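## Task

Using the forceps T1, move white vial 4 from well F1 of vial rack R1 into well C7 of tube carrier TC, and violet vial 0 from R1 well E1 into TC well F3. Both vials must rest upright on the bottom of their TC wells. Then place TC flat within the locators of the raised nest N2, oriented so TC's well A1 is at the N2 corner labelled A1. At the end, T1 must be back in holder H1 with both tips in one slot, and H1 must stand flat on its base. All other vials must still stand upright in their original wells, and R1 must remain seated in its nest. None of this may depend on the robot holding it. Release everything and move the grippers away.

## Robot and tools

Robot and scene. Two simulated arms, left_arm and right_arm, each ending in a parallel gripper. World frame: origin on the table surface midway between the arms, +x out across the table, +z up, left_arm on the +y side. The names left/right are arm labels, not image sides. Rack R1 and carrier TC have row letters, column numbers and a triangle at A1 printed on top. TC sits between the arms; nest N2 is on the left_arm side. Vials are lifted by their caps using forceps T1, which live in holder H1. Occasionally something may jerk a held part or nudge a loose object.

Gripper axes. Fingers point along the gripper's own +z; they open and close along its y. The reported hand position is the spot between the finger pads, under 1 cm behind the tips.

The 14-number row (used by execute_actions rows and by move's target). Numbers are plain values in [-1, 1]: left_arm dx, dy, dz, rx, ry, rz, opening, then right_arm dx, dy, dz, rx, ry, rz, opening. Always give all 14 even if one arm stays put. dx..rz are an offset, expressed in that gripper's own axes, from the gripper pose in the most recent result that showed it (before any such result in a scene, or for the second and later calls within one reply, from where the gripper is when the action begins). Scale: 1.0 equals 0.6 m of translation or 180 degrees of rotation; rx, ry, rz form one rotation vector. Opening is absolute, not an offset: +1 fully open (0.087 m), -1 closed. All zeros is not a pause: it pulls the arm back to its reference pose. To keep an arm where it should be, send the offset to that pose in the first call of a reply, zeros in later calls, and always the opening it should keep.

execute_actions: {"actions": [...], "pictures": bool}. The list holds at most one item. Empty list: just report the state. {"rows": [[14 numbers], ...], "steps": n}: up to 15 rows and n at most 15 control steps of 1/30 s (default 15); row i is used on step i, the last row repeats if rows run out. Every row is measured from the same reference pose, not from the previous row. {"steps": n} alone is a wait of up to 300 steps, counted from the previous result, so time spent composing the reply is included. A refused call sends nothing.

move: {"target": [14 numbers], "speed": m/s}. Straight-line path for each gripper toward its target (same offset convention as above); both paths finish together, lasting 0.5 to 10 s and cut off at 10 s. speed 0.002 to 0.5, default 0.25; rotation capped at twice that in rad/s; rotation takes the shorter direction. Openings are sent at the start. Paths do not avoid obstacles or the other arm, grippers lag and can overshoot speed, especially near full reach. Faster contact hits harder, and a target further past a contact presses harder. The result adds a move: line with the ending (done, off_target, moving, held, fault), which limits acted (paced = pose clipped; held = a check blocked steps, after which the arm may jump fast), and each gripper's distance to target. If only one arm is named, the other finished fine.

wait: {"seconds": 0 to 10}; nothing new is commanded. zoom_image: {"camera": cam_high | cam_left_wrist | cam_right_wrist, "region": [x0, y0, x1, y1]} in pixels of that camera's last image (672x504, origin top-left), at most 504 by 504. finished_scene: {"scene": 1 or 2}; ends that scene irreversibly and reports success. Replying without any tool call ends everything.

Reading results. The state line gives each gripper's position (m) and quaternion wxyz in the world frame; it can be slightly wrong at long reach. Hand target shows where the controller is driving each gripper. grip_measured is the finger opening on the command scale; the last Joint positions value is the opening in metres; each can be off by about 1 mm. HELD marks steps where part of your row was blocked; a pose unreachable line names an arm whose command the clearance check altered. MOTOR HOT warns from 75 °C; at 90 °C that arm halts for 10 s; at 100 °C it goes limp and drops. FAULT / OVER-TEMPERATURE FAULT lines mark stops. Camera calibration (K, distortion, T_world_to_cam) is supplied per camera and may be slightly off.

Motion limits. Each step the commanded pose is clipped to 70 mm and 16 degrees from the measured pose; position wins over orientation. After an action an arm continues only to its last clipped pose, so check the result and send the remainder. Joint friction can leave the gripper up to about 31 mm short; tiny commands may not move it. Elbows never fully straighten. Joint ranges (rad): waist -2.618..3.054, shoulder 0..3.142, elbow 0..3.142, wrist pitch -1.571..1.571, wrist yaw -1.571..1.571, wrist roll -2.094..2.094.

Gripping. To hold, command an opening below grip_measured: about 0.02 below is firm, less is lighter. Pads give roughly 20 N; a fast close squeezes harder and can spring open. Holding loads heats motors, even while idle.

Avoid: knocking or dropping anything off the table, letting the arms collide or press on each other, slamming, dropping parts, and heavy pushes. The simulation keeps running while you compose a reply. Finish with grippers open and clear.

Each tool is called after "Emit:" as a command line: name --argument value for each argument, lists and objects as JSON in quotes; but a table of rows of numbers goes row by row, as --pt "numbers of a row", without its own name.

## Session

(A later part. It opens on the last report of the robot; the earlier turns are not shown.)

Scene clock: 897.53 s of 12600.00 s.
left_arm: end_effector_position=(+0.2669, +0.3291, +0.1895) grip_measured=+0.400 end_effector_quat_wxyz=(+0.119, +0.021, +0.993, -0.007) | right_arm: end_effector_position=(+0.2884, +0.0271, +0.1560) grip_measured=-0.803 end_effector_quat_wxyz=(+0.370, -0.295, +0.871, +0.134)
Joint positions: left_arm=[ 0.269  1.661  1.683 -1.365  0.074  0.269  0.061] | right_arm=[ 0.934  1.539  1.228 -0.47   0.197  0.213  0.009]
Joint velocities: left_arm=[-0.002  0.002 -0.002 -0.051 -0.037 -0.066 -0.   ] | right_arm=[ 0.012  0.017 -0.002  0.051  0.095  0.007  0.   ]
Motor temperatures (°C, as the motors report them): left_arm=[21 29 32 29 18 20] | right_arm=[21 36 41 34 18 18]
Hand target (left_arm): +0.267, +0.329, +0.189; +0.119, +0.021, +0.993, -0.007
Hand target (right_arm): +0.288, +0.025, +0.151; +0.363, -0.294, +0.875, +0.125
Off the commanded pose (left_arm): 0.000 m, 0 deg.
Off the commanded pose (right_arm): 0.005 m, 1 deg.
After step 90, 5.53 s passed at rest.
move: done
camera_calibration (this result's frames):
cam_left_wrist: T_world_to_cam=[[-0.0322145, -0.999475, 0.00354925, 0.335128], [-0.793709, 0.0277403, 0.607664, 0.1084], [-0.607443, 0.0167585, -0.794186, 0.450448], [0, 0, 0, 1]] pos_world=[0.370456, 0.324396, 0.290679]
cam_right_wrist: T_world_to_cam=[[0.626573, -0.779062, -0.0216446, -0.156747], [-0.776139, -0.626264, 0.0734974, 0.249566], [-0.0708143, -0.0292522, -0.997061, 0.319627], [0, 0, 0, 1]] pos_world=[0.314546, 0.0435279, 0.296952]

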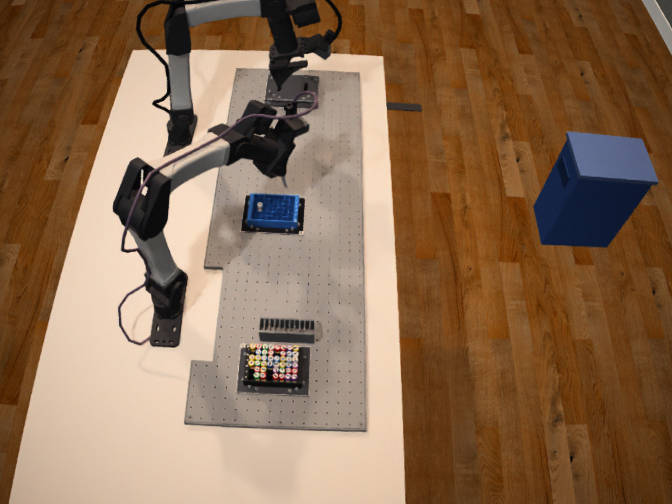

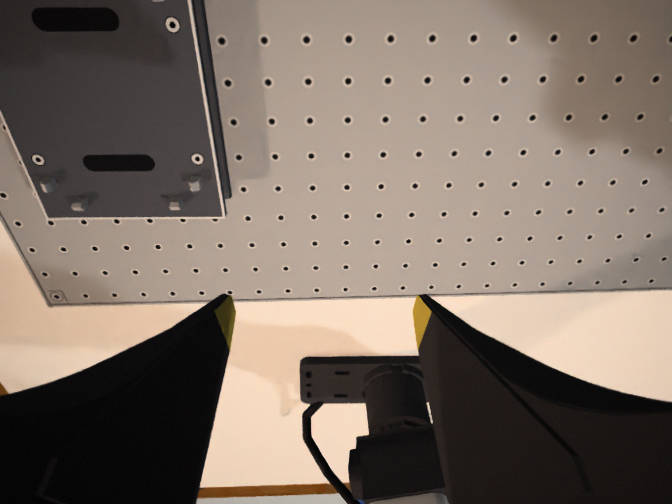

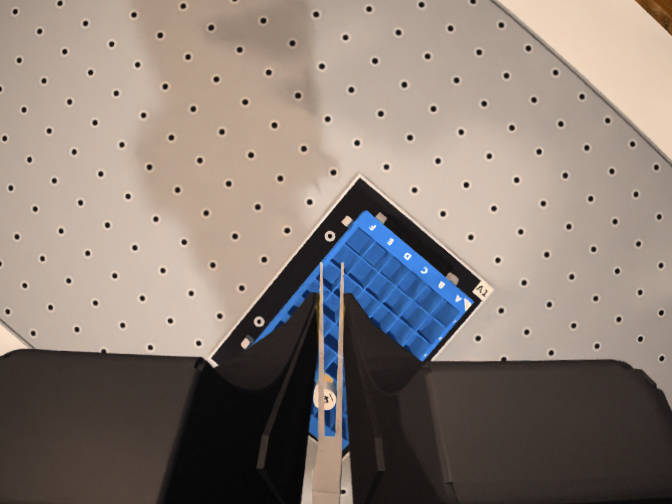

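Emit:
move --target '[0,0,0,0,0,0,0.4,0.222,-0.515,-0.287,0.166,0,0.159,-0.8]'

Emit:
move --target '[0,0,0,0,0,0,0.4,0,0,0,0,0.06,0,-0.8]'

Emit:
zoom_image --camera "cam_high" --region '[130,60,400,330]'

Scene clock: 912.00 s of 12600.00 s.
left_arm: end_effector_position=(+0.2669, +0.3291, +0.1895) grip_measured=+0.400 end_effector_quat_wxyz=(+0.119, +0.021, +0.993, -0.007) | right_arm: end_effector_position=(+0.3090, -0.3487, +0.1776) grip_measured=-0.800 end_effector_quat_wxyz=(+0.399, +0.030, +0.917, -0.015)
Joint positions: left_arm=[ 0.269  1.661  1.683 -1.365  0.074  0.269  0.061] | right_arm=[-0.283  1.034  0.947 -0.672 -0.145 -0.141  0.009]
Joint velocities: left_arm=[ 0.012  0.007 -0.002  0.081 -0.037  0.022 -0.   ] | right_arm=[-0.007 -0.012  0.012  0.037 -0.022 -0.007 -0.001]
Motor temperatures (°C, as the motors report them): left_arm=[21 29 32 29 18 20] | right_arm=[21 35 41 34 18 18]
Hand target (left_arm): +0.267, +0.329, +0.189; +0.119, +0.021, +0.993, -0.007
Hand target (right_arm): +0.310, -0.350, +0.182; +0.398, +0.029, +0.917, -0.012
Off the commanded pose (left_arm): 0.000 m, 0 deg.
Off the commanded pose (right_arm): 0.005 m, 2 deg.
After step 90, 9.30 s passed at rest.
move: done
camera_calibration (this result's frames):
cam_left_wrist: T_world_to_cam=[[-0.0322145, -0.999475, 0.00354925, 0.335128], [-0.793709, 0.0277403, 0.607664, 0.1084], [-0.607443, 0.0167585, -0.794186, 0.450448], [0, 0, 0, 1]] pos_world=[0.370456, 0.324396, 0.290679]
cam_right_wrist: T_world_to_cam=[[-0.0492965, -0.998781, -0.00233487, -0.333099], [-0.996878, 0.0490579, 0.0618717, 0.334354], [-0.0616817, 0.00537764, -0.998081, 0.341104], [0, 0, 0, 1]] pos_world=[0.33793, -0.35093, 0.318985]

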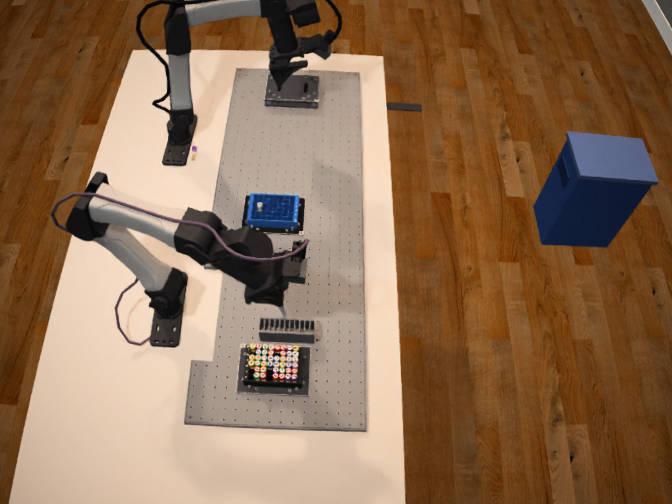

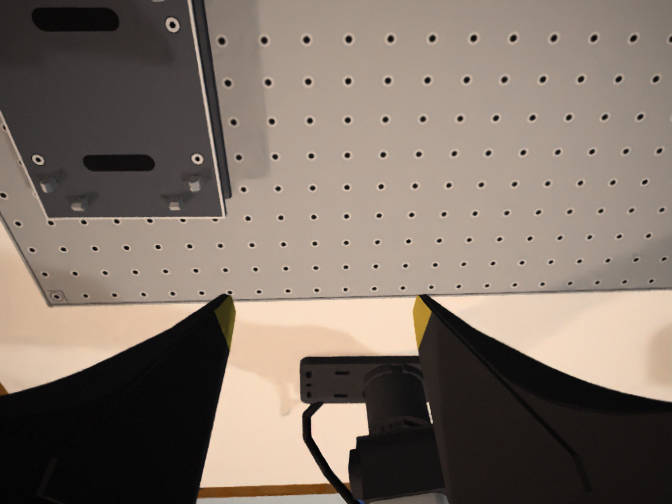

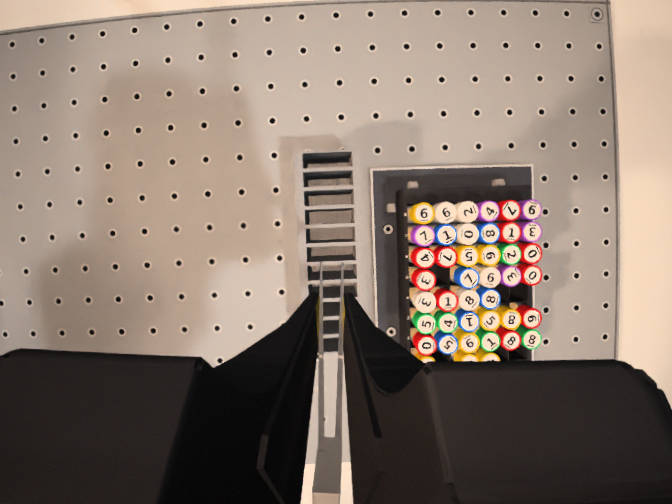

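Scene clock: 913.00 s of 12600.00 s.
left_arm: end_effector_position=(+0.2669, +0.3291, +0.1895) grip_measured=+0.400 end_effector_quat_wxyz=(+0.119, +0.021, +0.993, -0.007) | right_arm: end_effector_position=(+0.3083, -0.3496, +0.1752) grip_measured=-0.800 end_effector_quat_wxyz=(+0.317, +0.035, +0.948, -0.010)
Joint positions: left_arm=[ 0.269  1.661  1.683 -1.365  0.074  0.269  0.061] | right_arm=[-0.266  1.191  1.116 -0.859 -0.11  -0.141  0.009]
Joint velocities: left_arm=[ 0.007 -0.002  0.027  0.022 -0.022  0.051 -0.   ] | right_arm=[ 0.002 -0.027 -0.002  0.007  0.022  0.022  0.   ]
Motor temperatures (°C, as the motors report them): left_arm=[21 29 32 29 18 20] | right_arm=[21 35 41 34 18 18]
Hand target (left_arm): +0.267, +0.329, +0.189; +0.119, +0.021, +0.993, -0.007
Hand target (right_arm): +0.309, -0.349, +0.177; +0.311, +0.033, +0.950, -0.013
Off the commanded pose (left_arm): 0.000 m, 0 deg.
Off the commanded pose (right_arm): 0.003 m, 1 deg.
move: done
camera_calibration (this result's frames):
cam_left_wrist: T_world_to_cam=[[-0.0322145, -0.999475, 0.00354925, 0.335128], [-0.793709, 0.0277403, 0.607664, 0.1084], [-0.607443, 0.0167585, -0.794186, 0.450448], [0, 0, 0, 1]] pos_world=[0.370456, 0.324396, 0.290679]
cam_right_wrist: T_world_to_cam=[[-0.0561326, -0.998343, -0.0127026, -0.32996], [-0.970568, 0.0515779, 0.235237, 0.29623], [-0.234192, 0.0255332, -0.971855, 0.394351], [0, 0, 0, 1]] pos_world=[0.361344, -0.354761, 0.309377]

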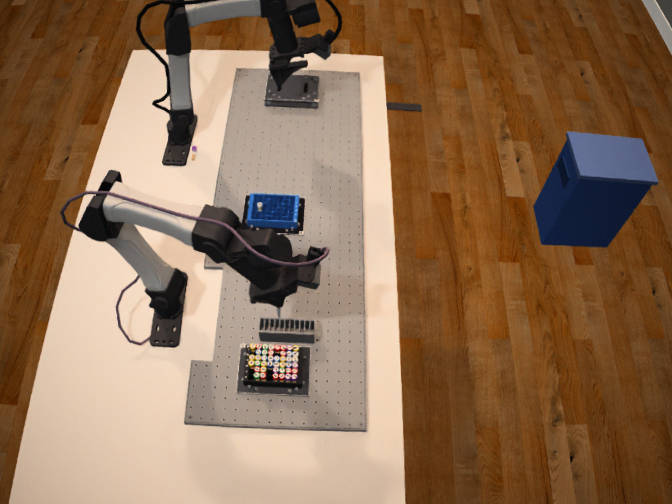

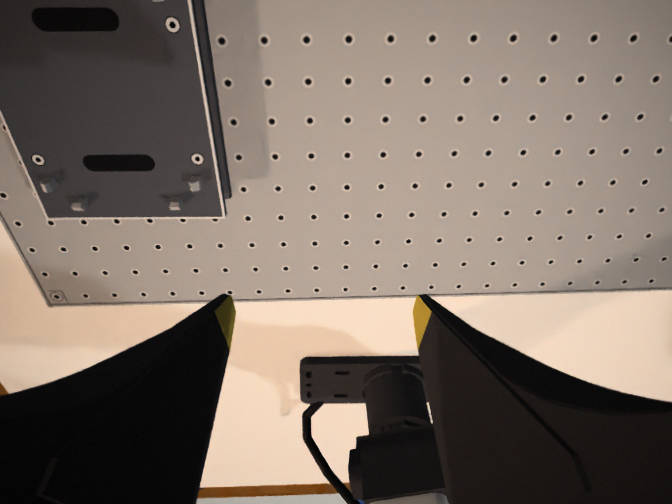

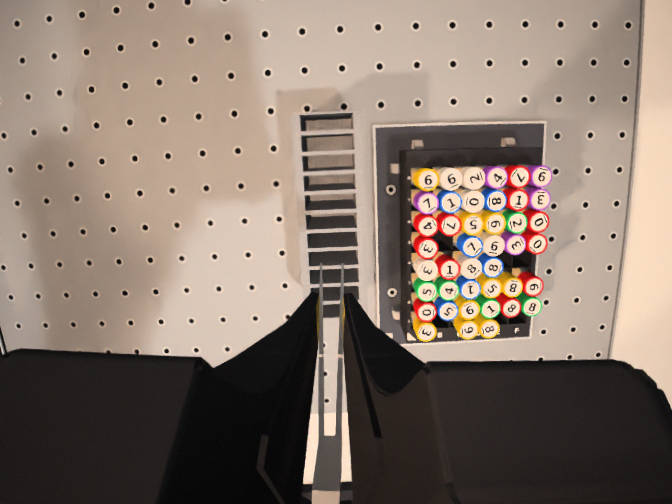

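Region (130, 60, 400, 330) of cam_high's 672x504 image, scaled by 1.867, with more detail than that image has.

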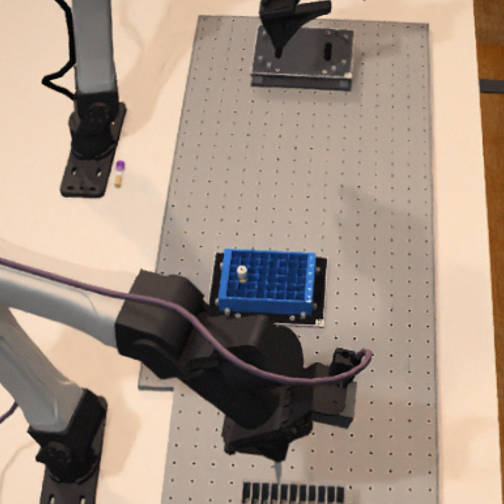

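Emit:
move --target '[0,0,0,0,0,0,0.4,0.045,0,0.068,0,0.012,0,-0.8]' --speed 0.08

Emit:
zoom_image --camera "cam_right_wrist" --region '[250,160,420,330]'

Emit:
zoom_image --camera "cam_high" --region '[240,270,330,360]'

Scene clock: 923.47 s of 12600.00 s.
left_arm: end_effector_position=(+0.2669, +0.3291, +0.1895) grip_measured=+0.400 end_effector_quat_wxyz=(+0.119, +0.021, +0.993, -0.007) | right_arm: end_effector_position=(+0.3115, -0.3505, +0.1358) grip_measured=-0.800 end_effector_quat_wxyz=(+0.308, +0.036, +0.951, -0.008)
Joint positions: left_arm=[ 0.269  1.661  1.683 -1.365  0.074  0.269  0.061] | right_arm=[-0.266  1.208  0.977 -0.722 -0.11  -0.141  0.009]
Joint velocities: left_arm=[ 0.002 -0.002 -0.022  0.037 -0.066 -0.007  0.001] | right_arm=[-0.017 -0.017 -0.002  0.081  0.007 -0.037  0.   ]
Motor temperatures (°C, as the motors report them): left_arm=[21 29 32 29 18 20] | right_arm=[21 33 42 33 18 18]
Hand target (left_arm): +0.267, +0.329, +0.189; +0.119, +0.021, +0.993, -0.007
Hand target (right_arm): +0.310, -0.350, +0.126; +0.299, +0.036, +0.954, -0.009
Off the commanded pose (left_arm): 0.000 m, 0 deg.
Off the commanded pose (right_arm): 0.009 m, 1 deg.
After step 90, 6.33 s passed at rest.
move: done
camera_calibration (this result's frames):
cam_left_wrist: T_world_to_cam=[[-0.0322145, -0.999475, 0.00354925, 0.335128], [-0.793709, 0.0277403, 0.607664, 0.1084], [-0.607443, 0.0167585, -0.794186, 0.450448], [0, 0, 0, 1]] pos_world=[0.370456, 0.324396, 0.290679]
cam_right_wrist: T_world_to_cam=[[-0.0566173, -0.998267, -0.016022, -0.330541], [-0.966118, 0.0507322, 0.253066, 0.304558], [-0.251815, 0.029807, -0.967316, 0.363123], [0, 0, 0, 1]] pos_world=[0.366964, -0.356243, 0.268885]

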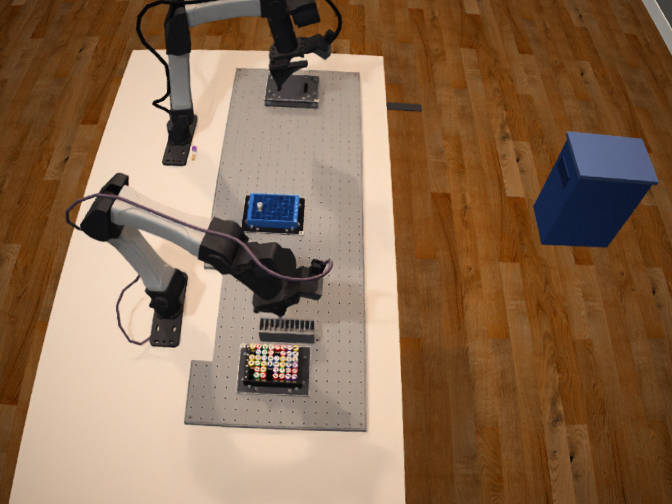

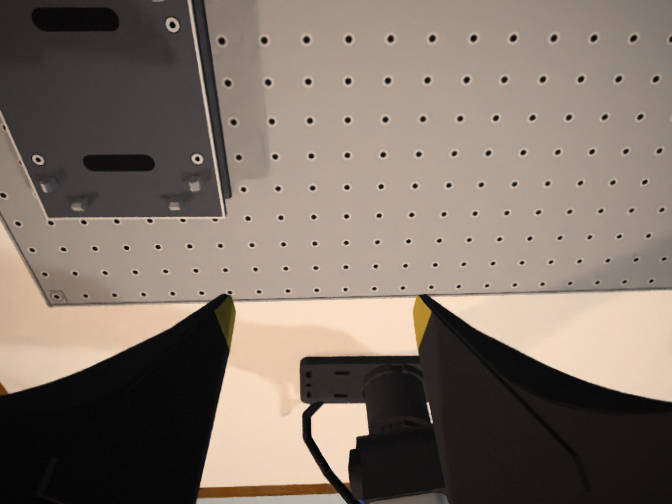

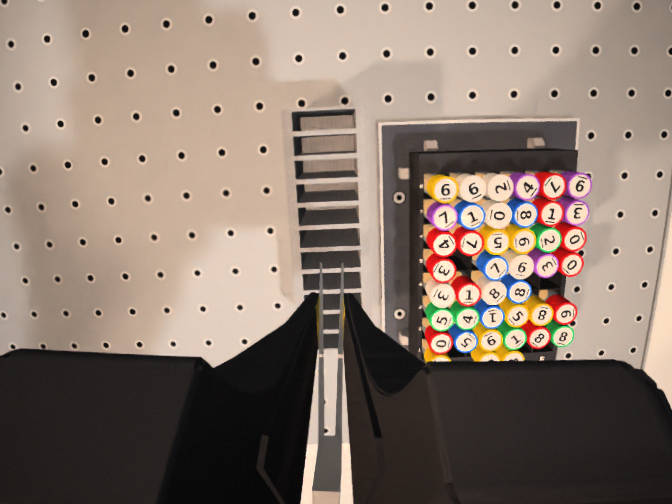

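Region (250, 160, 420, 330) of cam_right_wrist's 672x504 image, scaled by 2.965, with more detail than that image has.

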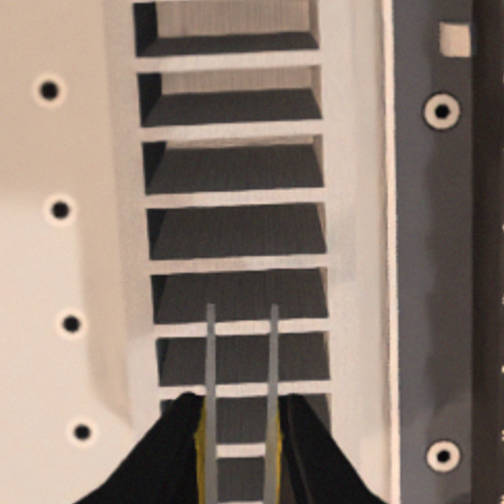

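Region (240, 270, 330, 360) of cam_high's 672x504 image, scaled by 5.600, with more detail than that image has.

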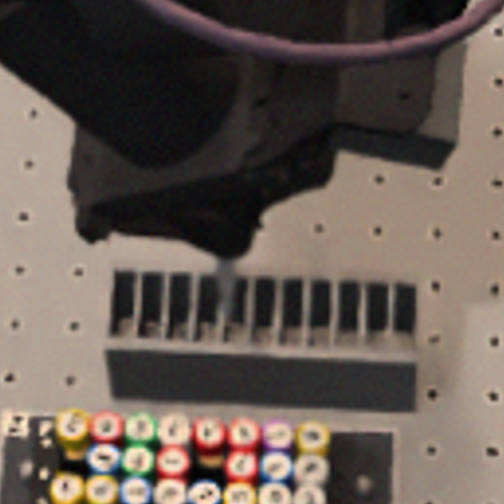

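Emit:
move --target '[0,0,0,0,0,0,0.4,0.03,0,0.036,0,0,0,-0.8]' --speed 0.03

Emit:
zoom_image --camera "cam_right_wrist" --region '[250,160,420,330]'

Scene clock: 930.87 s of 12600.00 s.
left_arm: end_effector_position=(+0.2669, +0.3291, +0.1895) grip_measured=+0.400 end_effector_quat_wxyz=(+0.119, +0.021, +0.993, -0.007) | right_arm: end_effector_position=(+0.3114, -0.3505, +0.1135) grip_measured=-0.800 end_effector_quat_wxyz=(+0.309, +0.036, +0.950, -0.008)
Joint positions: left_arm=[ 0.269  1.661  1.683 -1.365  0.074  0.269  0.061] | right_arm=[-0.266  1.208  0.887 -0.629 -0.11  -0.141  0.009]
Joint velocities: left_arm=[ 0.002 -0.002  0.022  0.007 -0.037  0.066 -0.001] | right_arm=[ 0.012 -0.017 -0.007  0.081 -0.081  0.022  0.   ]
Motor temperatures (°C, as the motors report them): left_arm=[21 29 32 29 18 20] | right_arm=[21 33 41 34 18 18]
Hand target (left_arm): +0.267, +0.329, +0.189; +0.119, +0.021, +0.993, -0.007
Hand target (right_arm): +0.309, -0.350, +0.108; +0.308, +0.036, +0.951, -0.008
Off the commanded pose (left_arm): 0.000 m, 0 deg.
Off the commanded pose (right_arm): 0.006 m, 0 deg.
After step 90, 3.20 s passed at rest.
move: done
camera_calibration (this result's frames):
cam_left_wrist: T_world_to_cam=[[-0.0322145, -0.999475, 0.00354925, 0.335128], [-0.793709, 0.0277403, 0.607664, 0.1084], [-0.607443, 0.0167585, -0.794186, 0.450448], [0, 0, 0, 1]] pos_world=[0.370456, 0.324396, 0.290679]
cam_right_wrist: T_world_to_cam=[[-0.0565708, -0.998279, -0.0154313, -0.330963], [-0.966862, 0.0509233, 0.250171, 0.310714], [-0.248954, 0.0290723, -0.968079, 0.34051], [0, 0, 0, 1]] pos_world=[0.366466, -0.356115, 0.246801]

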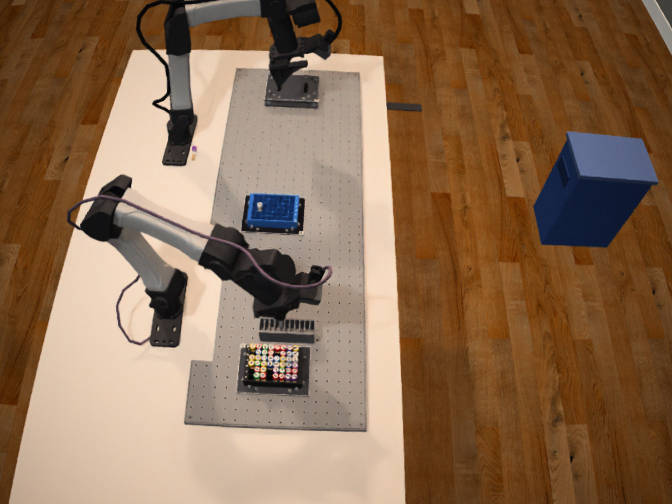

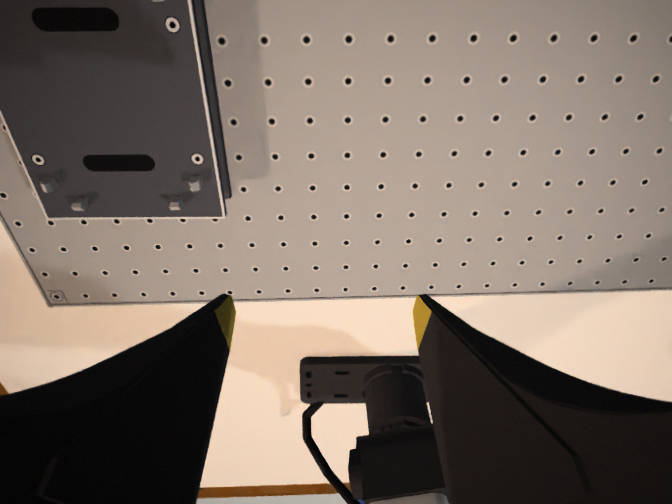

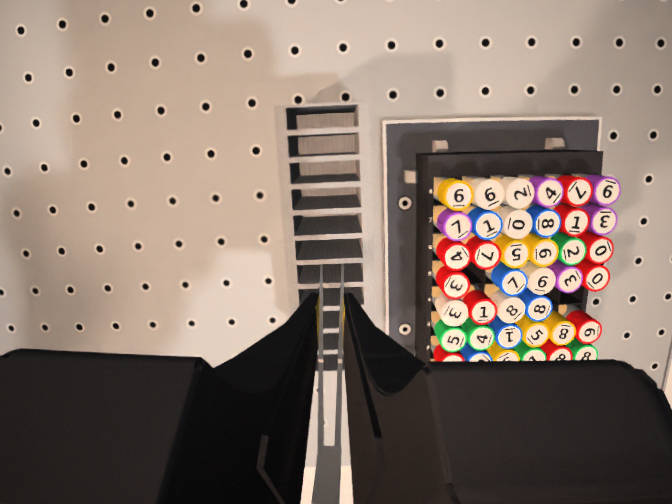

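Region (250, 160, 420, 330) of cam_right_wrist's 672x504 image, scaled by 2.965, with more detail than that image has.

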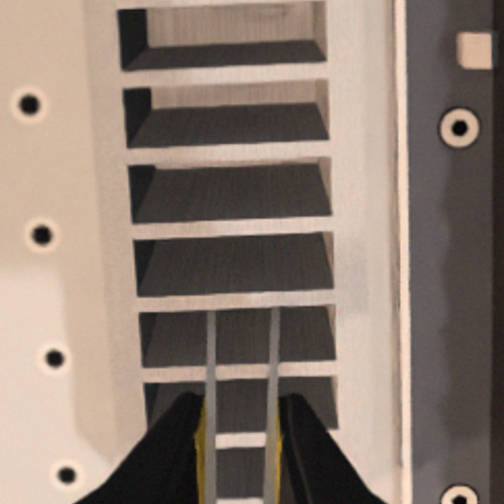

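Emit:
move --target '[0,0,0,0,0,0,0.4,0.027,0,0.034,0,0,0,-0.8]' --speed 0.03

Emit:
move --target '[0,0,0,0,0,0,0.4,0,0,0,0,0,0,0]'

Emit:
move --target '[0,0,0,0,0,0,0.4,-0.1,0,-0.2,0,0,0,0]' --speed 0.15

Scene clock: 941.97 s of 12600.00 s.
left_arm: end_effector_position=(+0.2669, +0.3291, +0.1895) grip_measured=+0.400 end_effector_quat_wxyz=(+0.119, +0.021, +0.993, -0.007) | right_arm: end_effector_position=(+0.3130, -0.3509, +0.0970) grip_measured=-0.800 end_effector_quat_wxyz=(+0.317, +0.035, +0.948, -0.010)
Joint positions: left_arm=[ 0.269  1.661  1.683 -1.365  0.074  0.269  0.061] | right_arm=[-0.266  1.208  0.814 -0.539 -0.11  -0.141  0.009]
Joint velocities: left_arm=[ 0.002 -0.002 -0.012  0.007  0.007  0.037  0.001] | right_arm=[-0.007 -0.007 -0.022  0.022 -0.037 -0.037  0.   ]
Motor temperatures (°C, as the motors report them): left_arm=[21 29 32 29 18 20] | right_arm=[21 32 40 34 18 18]
Hand target (left_arm): +0.267, +0.329, +0.189; +0.119, +0.021, +0.993, -0.007
Hand target (right_arm): +0.310, -0.350, +0.088; +0.309, +0.036, +0.950, -0.008
Off the commanded pose (left_arm): 0.000 m, 0 deg.
Off the commanded pose (right_arm): 0.010 m, 1 deg.
After step 90, 6.97 s passed at rest.
move: done
camera_calibration (this result's frames):
cam_left_wrist: T_world_to_cam=[[-0.0322145, -0.999475, 0.00354925, 0.335128], [-0.793709, 0.0277403, 0.607664, 0.1084], [-0.607443, 0.0167585, -0.794186, 0.450448], [0, 0, 0, 1]] pos_world=[0.370456, 0.324396, 0.290679]
cam_right_wrist: T_world_to_cam=[[-0.0563418, -0.998338, -0.012106, -0.331962], [-0.970885, 0.0519569, 0.233842, 0.319665], [-0.232824, 0.0249286, -0.972199, 0.318862], [0, 0, 0, 1]] pos_world=[0.365894, -0.355968, 0.231228]

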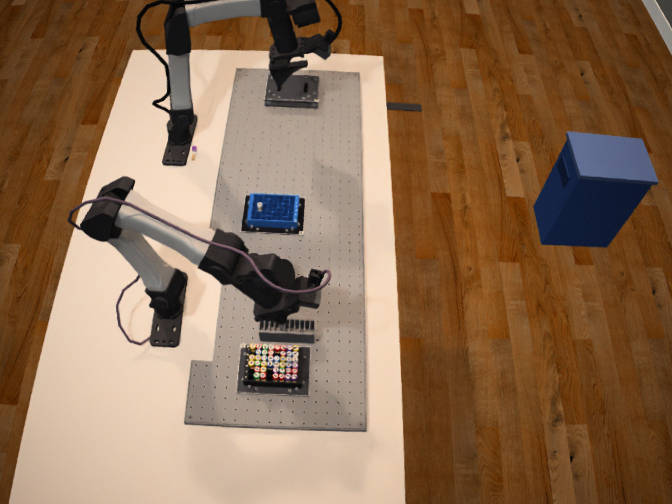

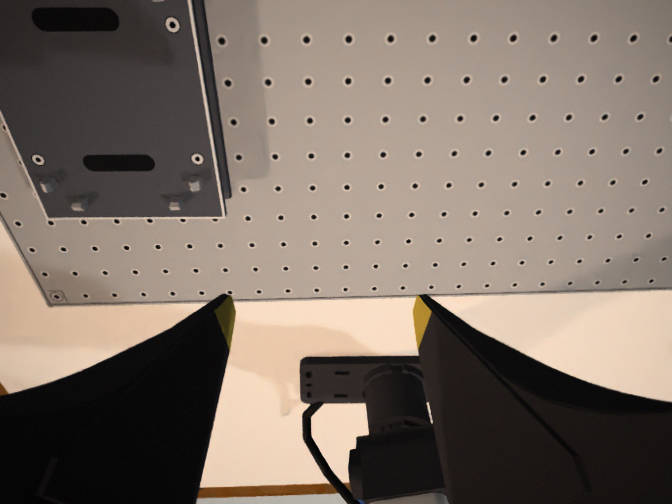

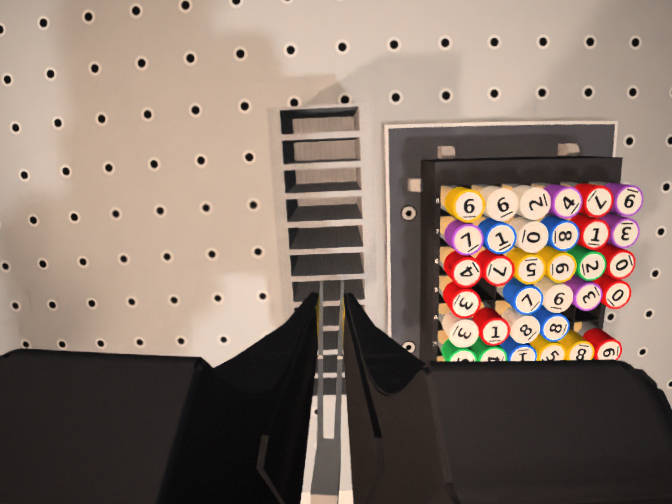

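Scene clock: 942.47 s of 12600.00 s.
left_arm: end_effector_position=(+0.2669, +0.3291, +0.1895) grip_measured=+0.400 end_effector_quat_wxyz=(+0.119, +0.021, +0.993, -0.007) | right_arm: end_effector_position=(+0.3130, -0.3509, +0.0970) grip_measured=+0.000 end_effector_quat_wxyz=(+0.317, +0.035, +0.948, -0.010)
Joint positions: left_arm=[ 0.269  1.661  1.683 -1.365  0.074  0.269  0.061] | right_arm=[-0.266  1.208  0.814 -0.539 -0.11  -0.141  0.044]
Joint velocities: left_arm=[-0.002  0.002 -0.007 -0.022 -0.081  0.022 -0.   ] | right_arm=[-0.022 -0.017  0.007 -0.022 -0.007  0.051  0.001]
Motor temperatures (°C, as the motors report them): left_arm=[21 29 32 29 18 20] | right_arm=[21 32 40 34 18 18]
Hand target (left_arm): +0.267, +0.329, +0.189; +0.119, +0.021, +0.993, -0.007
Hand target (right_arm): +0.313, -0.351, +0.097; +0.317, +0.035, +0.948, -0.010
Off the commanded pose (left_arm): 0.000 m, 0 deg.
Off the commanded pose (right_arm): 0.000 m, 0 deg.
move: done
camera_calibration (this result's frames):
cam_left_wrist: T_world_to_cam=[[-0.0322145, -0.999475, 0.00354925, 0.335128], [-0.793709, 0.0277403, 0.607664, 0.1084], [-0.607443, 0.0167585, -0.794186, 0.450448], [0, 0, 0, 1]] pos_world=[0.370456, 0.324396, 0.290679]
cam_right_wrist: T_world_to_cam=[[-0.0563418, -0.998338, -0.012106, -0.331962], [-0.970885, 0.0519569, 0.233842, 0.319665], [-0.232824, 0.0249286, -0.972199, 0.318862], [0, 0, 0, 1]] pos_world=[0.365894, -0.355968, 0.231228]

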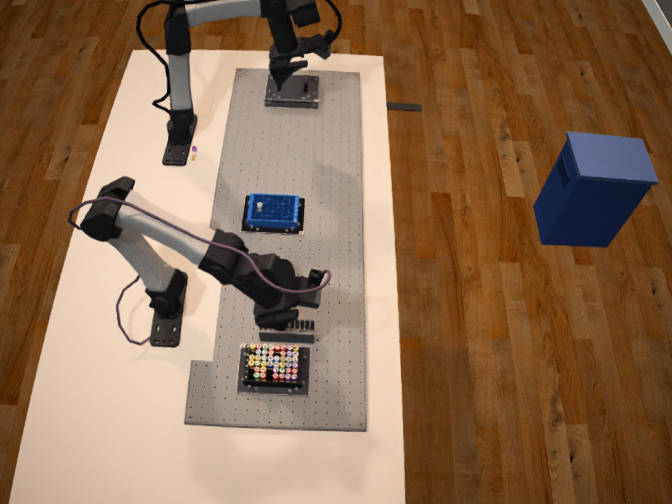

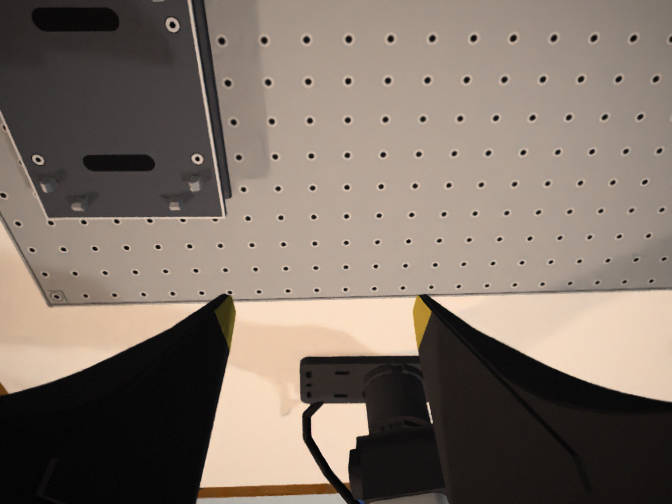

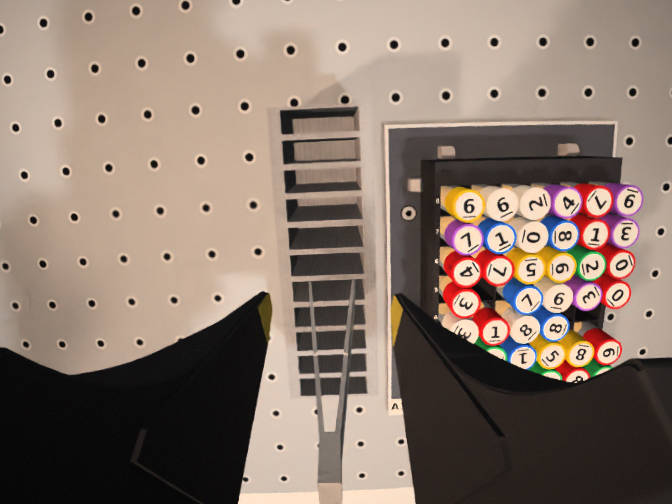

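Scene clock: 944.00 s of 12600.00 s.
left_arm: end_effector_position=(+0.2669, +0.3291, +0.1895) grip_measured=+0.400 end_effector_quat_wxyz=(+0.119, +0.021, +0.993, -0.007) | right_arm: end_effector_position=(+0.2922, -0.3457, +0.2306) grip_measured=+0.000 end_effector_quat_wxyz=(+0.327, +0.032, +0.944, -0.013)
Joint positions: left_arm=[ 0.269  1.661  1.683 -1.365  0.074  0.269  0.061] | right_arm=[-0.266  1.166  1.319 -1.063 -0.11  -0.146  0.044]
Joint velocities: left_arm=[ 0.002 -0.007  0.007  0.022  0.051 -0.066 -0.001] | right_arm=[ 0.017 -0.012 -0.002  0.007 -0.007 -0.037 -0.   ]
Motor temperatures (°C, as the motors report them): left_arm=[21 29 32 29 18 20] | right_arm=[21 32 40 34 18 18]
Hand target (left_arm): +0.267, +0.329, +0.189; +0.119, +0.021, +0.993, -0.007
Hand target (right_arm): +0.291, -0.348, +0.229; +0.318, +0.035, +0.947, -0.010
Off the commanded pose (left_arm): 0.000 m, 0 deg.
Off the commanded pose (right_arm): 0.005 m, 1 deg.
move: done
camera_calibration (this result's frames):
cam_left_wrist: T_world_to_cam=[[-0.0322145, -0.999475, 0.00354925, 0.335128], [-0.793709, 0.0277403, 0.607664, 0.1084], [-0.607443, 0.0167585, -0.794186, 0.450448], [0, 0, 0, 1]] pos_world=[0.370456, 0.324396, 0.290679]
cam_right_wrist: T_world_to_cam=[[-0.0525433, -0.998606, -0.00505524, -0.329193], [-0.975733, 0.0502609, 0.213118, 0.273524], [-0.212567, 0.0161305, -0.977013, 0.435882], [0, 0, 0, 1]] pos_world=[0.342244, -0.349513, 0.365906]

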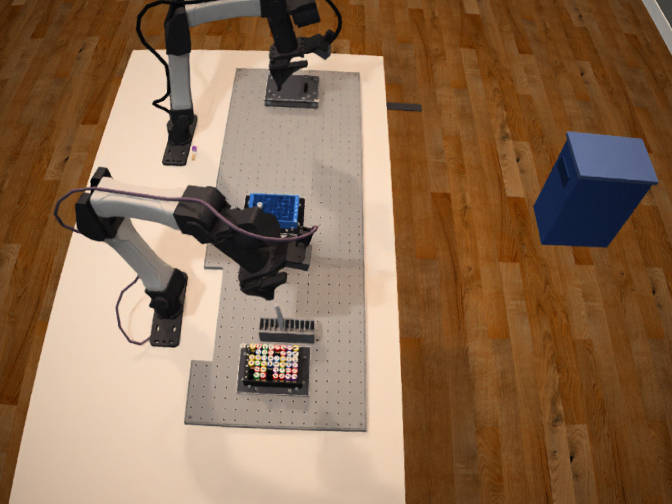

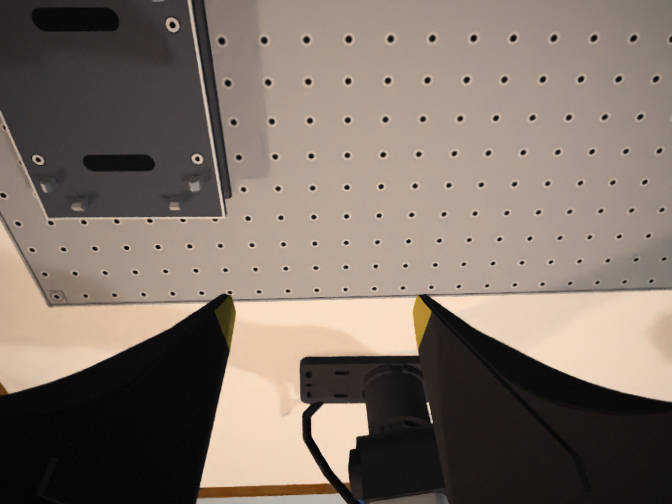

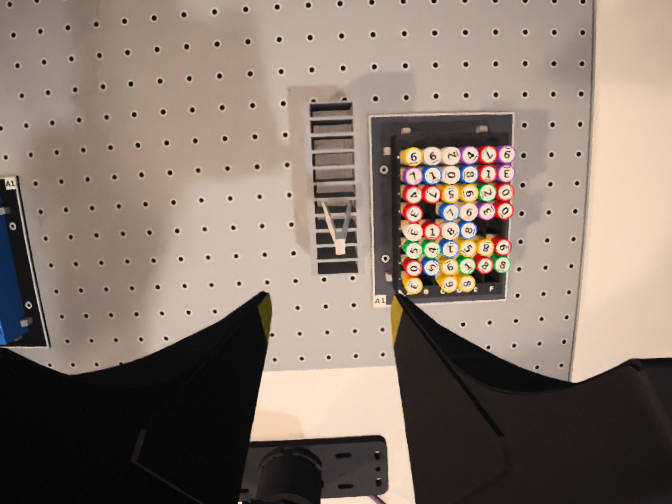

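Emit:
move --target '[0,0,0,0,0,0,0.4,0.458,0.715,-0.125,-0.305,0,-0.39,-0.5]'

Emit:
move --target '[0,0,0,0,0,0,0.4,0,0,0.06,0,-0.06,0,-0.5]'

Scene clock: 968.13 s of 12600.00 s.
left_arm: end_effector_position=(+0.2669, +0.3291, +0.1895) grip_measured=+0.400 end_effector_quat_wxyz=(+0.119, +0.021, +0.993, -0.007) | right_arm: end_effector_position=(+0.0570, +0.0894, +0.1139) grip_measured=-0.500 end_effector_quat_wxyz=(+0.229, -0.631, +0.708, +0.219)
Joint positions: left_arm=[ 0.269  1.661  1.683 -1.365  0.074  0.269  0.061] | right_arm=[ 1.477  1.555  1.159 -0.529  0.     0.036  0.022]
Joint velocities: left_arm=[-0.007 -0.002 -0.017 -0.066  0.007 -0.066 -0.   ] | right_arm=[ 0.017  0.002 -0.007 -0.081  0.007 -0.022 -0.001]
Motor temperatures (°C, as the motors report them): left_arm=[21 30 32 28 18 20] | right_arm=[22 31 41 33 18 18]
Hand target (left_arm): +0.267, +0.329, +0.189; +0.119, +0.021, +0.993, -0.007
Hand target (right_arm): +0.052, +0.097, +0.118; +0.231, -0.636, +0.699, +0.230
Off the commanded pose (left_arm): 0.000 m, 0 deg.
Off the commanded pose (right_arm): 0.012 m, 2 deg.
After step 90, 17.47 s passed at rest.
move: off_target (right_arm)
camera_calibration (this result's frames):
cam_left_wrist: T_world_to_cam=[[-0.0322145, -0.999475, 0.00354925, 0.335128], [-0.793709, 0.0277403, 0.607664, 0.1084], [-0.607443, 0.0167585, -0.794186, 0.450448], [0, 0, 0, 1]] pos_world=[0.370456, 0.324396, 0.290679]
cam_right_wrist: T_world_to_cam=[[0.995327, -0.0916826, -0.0303097, -0.0455521], [-0.0820833, -0.968642, 0.23451, 0.0847566], [-0.0508597, -0.230927, -0.971641, 0.277118], [0, 0, 0, 1]] pos_world=[0.0663905, 0.141916, 0.248002]

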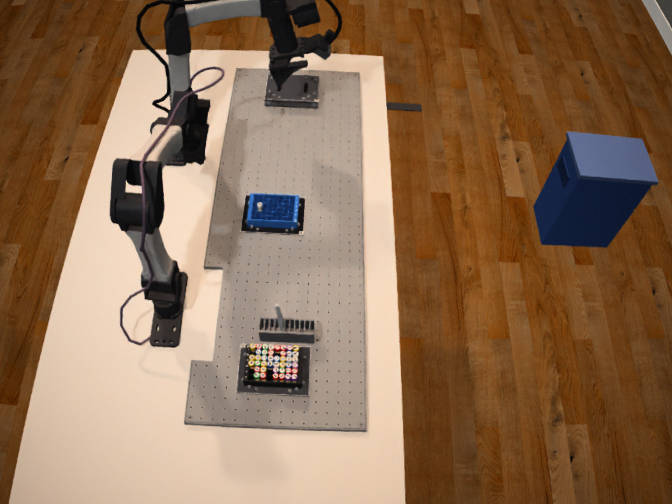

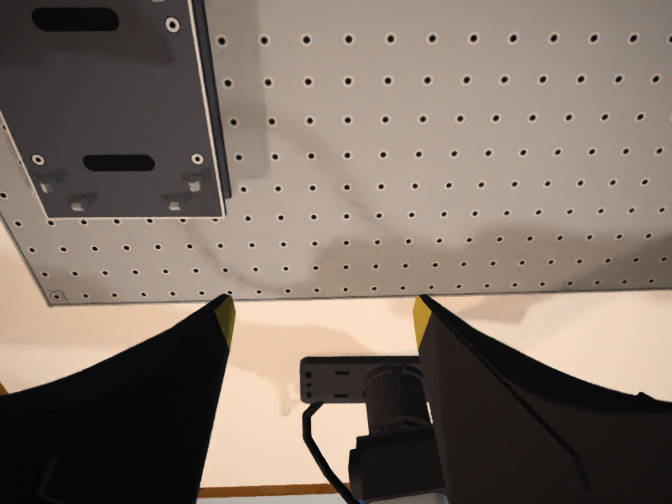

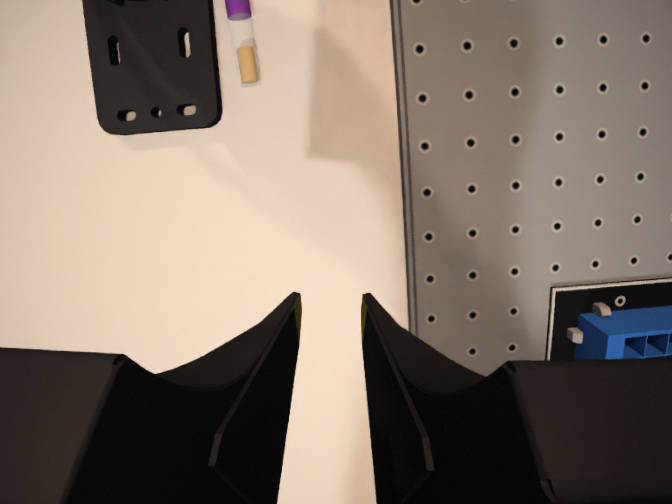

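Scene clock: 969.30 s of 12600.00 s.
left_arm: end_effector_position=(+0.2669, +0.3291, +0.1895) grip_measured=+0.400 end_effector_quat_wxyz=(+0.119, +0.021, +0.993, -0.007) | right_arm: end_effector_position=(+0.0590, +0.1150, +0.0905) grip_measured=-0.500 end_effector_quat_wxyz=(+0.294, -0.607, +0.682, +0.282)
Joint positions: left_arm=[ 0.269  1.661  1.683 -1.365  0.074  0.269  0.061] | right_arm=[ 1.477  1.547  0.945 -0.13   0.     0.036  0.022]
Joint velocities: left_arm=[-0.012 -0.002 -0.007  0.095  0.007 -0.051 -0.   ] | right_arm=[-0.002 -0.012 -0.022  0.022 -0.11   0.007  0.001]
Motor temperatures (°C, as the motors report them): left_arm=[21 30 32 28 18 20] | right_arm=[21 31 41 33 18 18]
Hand target (left_arm): +0.267, +0.329, +0.189; +0.119, +0.021, +0.993, -0.007
Hand target (right_arm): +0.059, +0.110, +0.085; +0.294, -0.608, +0.683, +0.278
Off the commanded pose (left_arm): 0.000 m, 0 deg.
Off the commanded pose (right_arm): 0.007 m, 0 deg.
move: done
camera_calibration (this result's frames):
cam_left_wrist: T_world_to_cam=[[-0.0322145, -0.999475, 0.00354925, 0.335128], [-0.793709, 0.0277403, 0.607664, 0.1084], [-0.607443, 0.0167585, -0.794186, 0.450448], [0, 0, 0, 1]] pos_world=[0.370456, 0.324396, 0.290679]
cam_right_wrist: T_world_to_cam=[[0.99581, -0.0856368, -0.0320886, -0.0465109], [-0.0842292, -0.995522, 0.0429144, 0.135731], [-0.0356199, -0.0400318, -0.998563, 0.239996], [0, 0, 0, 1]] pos_world=[0.0662971, 0.140747, 0.232334]

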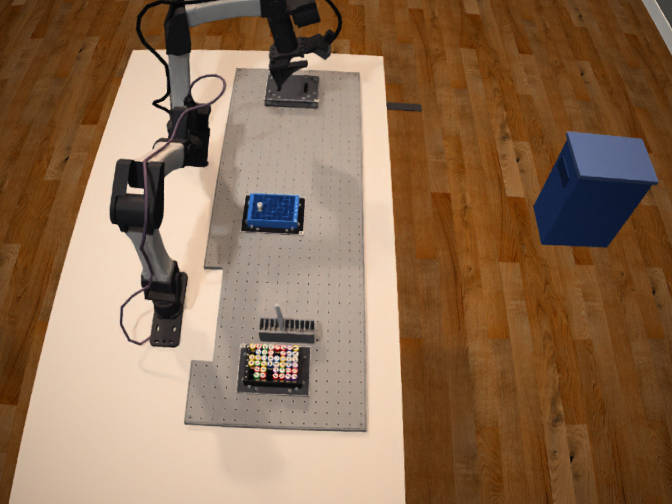

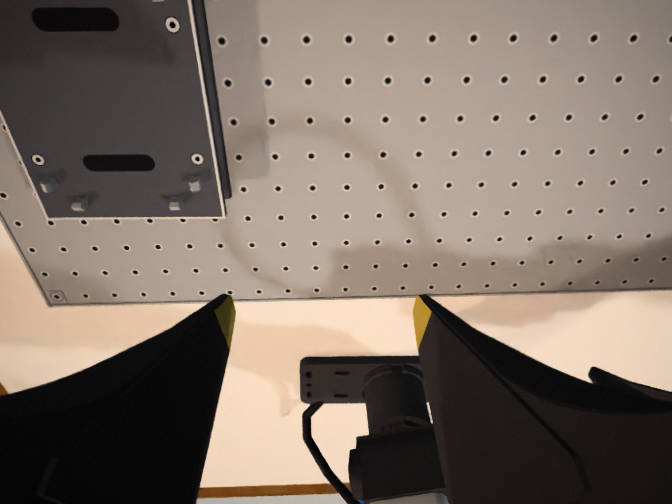

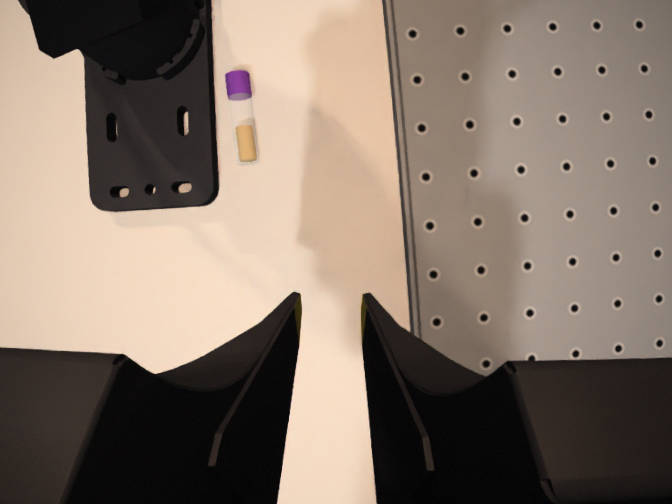

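Emit:
move --target '[0,0,0,0,0,0,0.4,-0.012,0.082,0.15,-0.033,0,-0.03,-0.55]' --speed 0.08

Scene clock: 980.67 s of 12600.00 s.
left_arm: end_effector_position=(+0.2669, +0.3291, +0.1895) grip_measured=+0.400 end_effector_quat_wxyz=(+0.119, +0.021, +0.993, -0.007) | right_arm: end_effector_position=(+0.0234, +0.1826, +0.0335) grip_measured=-0.550 end_effector_quat_wxyz=(-0.274, +0.648, -0.647, -0.292)
Joint positions: left_arm=[ 0.269  1.661  1.683 -1.365  0.074  0.269  0.061] | right_arm=[ 1.556  1.892  1.108  0.038 -0.025  0.009  0.02 ]
Joint velocities: left_arm=[ 0.002 -0.017 -0.022 -0.037 -0.081 -0.007 -0.002] | right_arm=[ 0.002  0.002  0.007  0.007 -0.007  0.007  0.001]
Motor temperatures (°C, as the motors report them): left_arm=[21 30 32 28 18 20] | right_arm=[21 33 40 34 18 18]
Hand target (left_arm): +0.267, +0.329, +0.189; +0.119, +0.021, +0.993, -0.007
Hand target (right_arm): +0.017, +0.190, +0.036; -0.275, +0.653, -0.638, -0.302
Off the commanded pose (left_arm): 0.000 m, 0 deg.
Off the commanded pose (right_arm): 0.012 m, 2 deg.
After step 90, 6.57 s passed at rest.
move: off_target (right_arm)
camera_calibration (this result's frames):
cam_left_wrist: T_world_to_cam=[[-0.0322145, -0.999475, 0.00354925, 0.335128], [-0.793709, 0.0277403, 0.607664, 0.1084], [-0.607443, 0.0167585, -0.794186, 0.450448], [0, 0, 0, 1]] pos_world=[0.370456, 0.324396, 0.290679]
cam_right_wrist: T_world_to_cam=[[0.999125, 0.029948, -0.0292036, -0.028396], [0.0315898, -0.997847, 0.057479, 0.199746], [-0.0274193, -0.0583512, -0.997919, 0.187601], [0, 0, 0, 1]] pos_world=[0.0272051, 0.211113, 0.1749]

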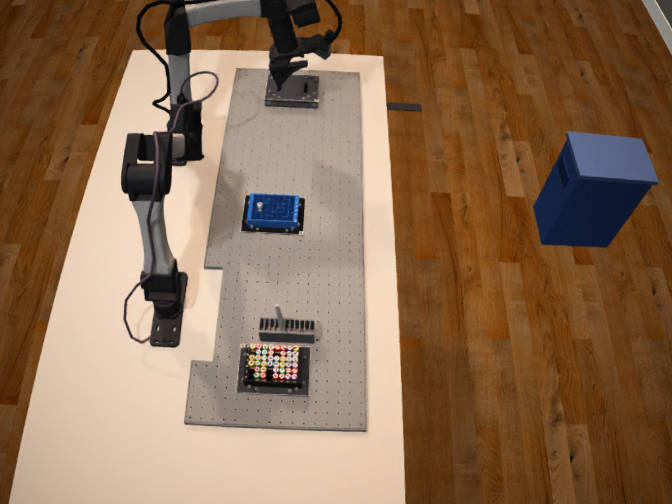

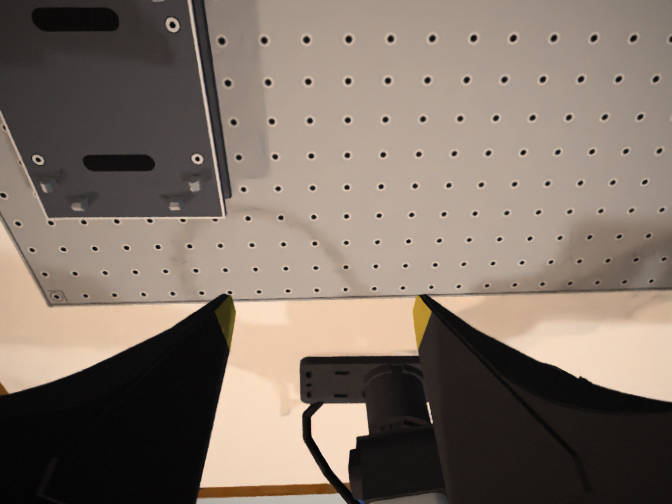

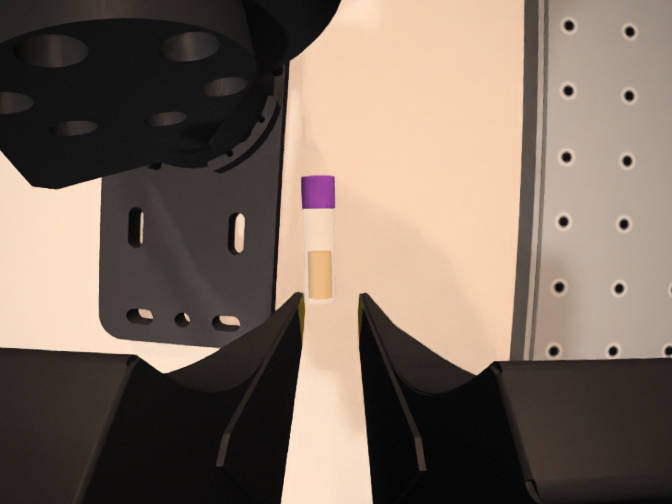

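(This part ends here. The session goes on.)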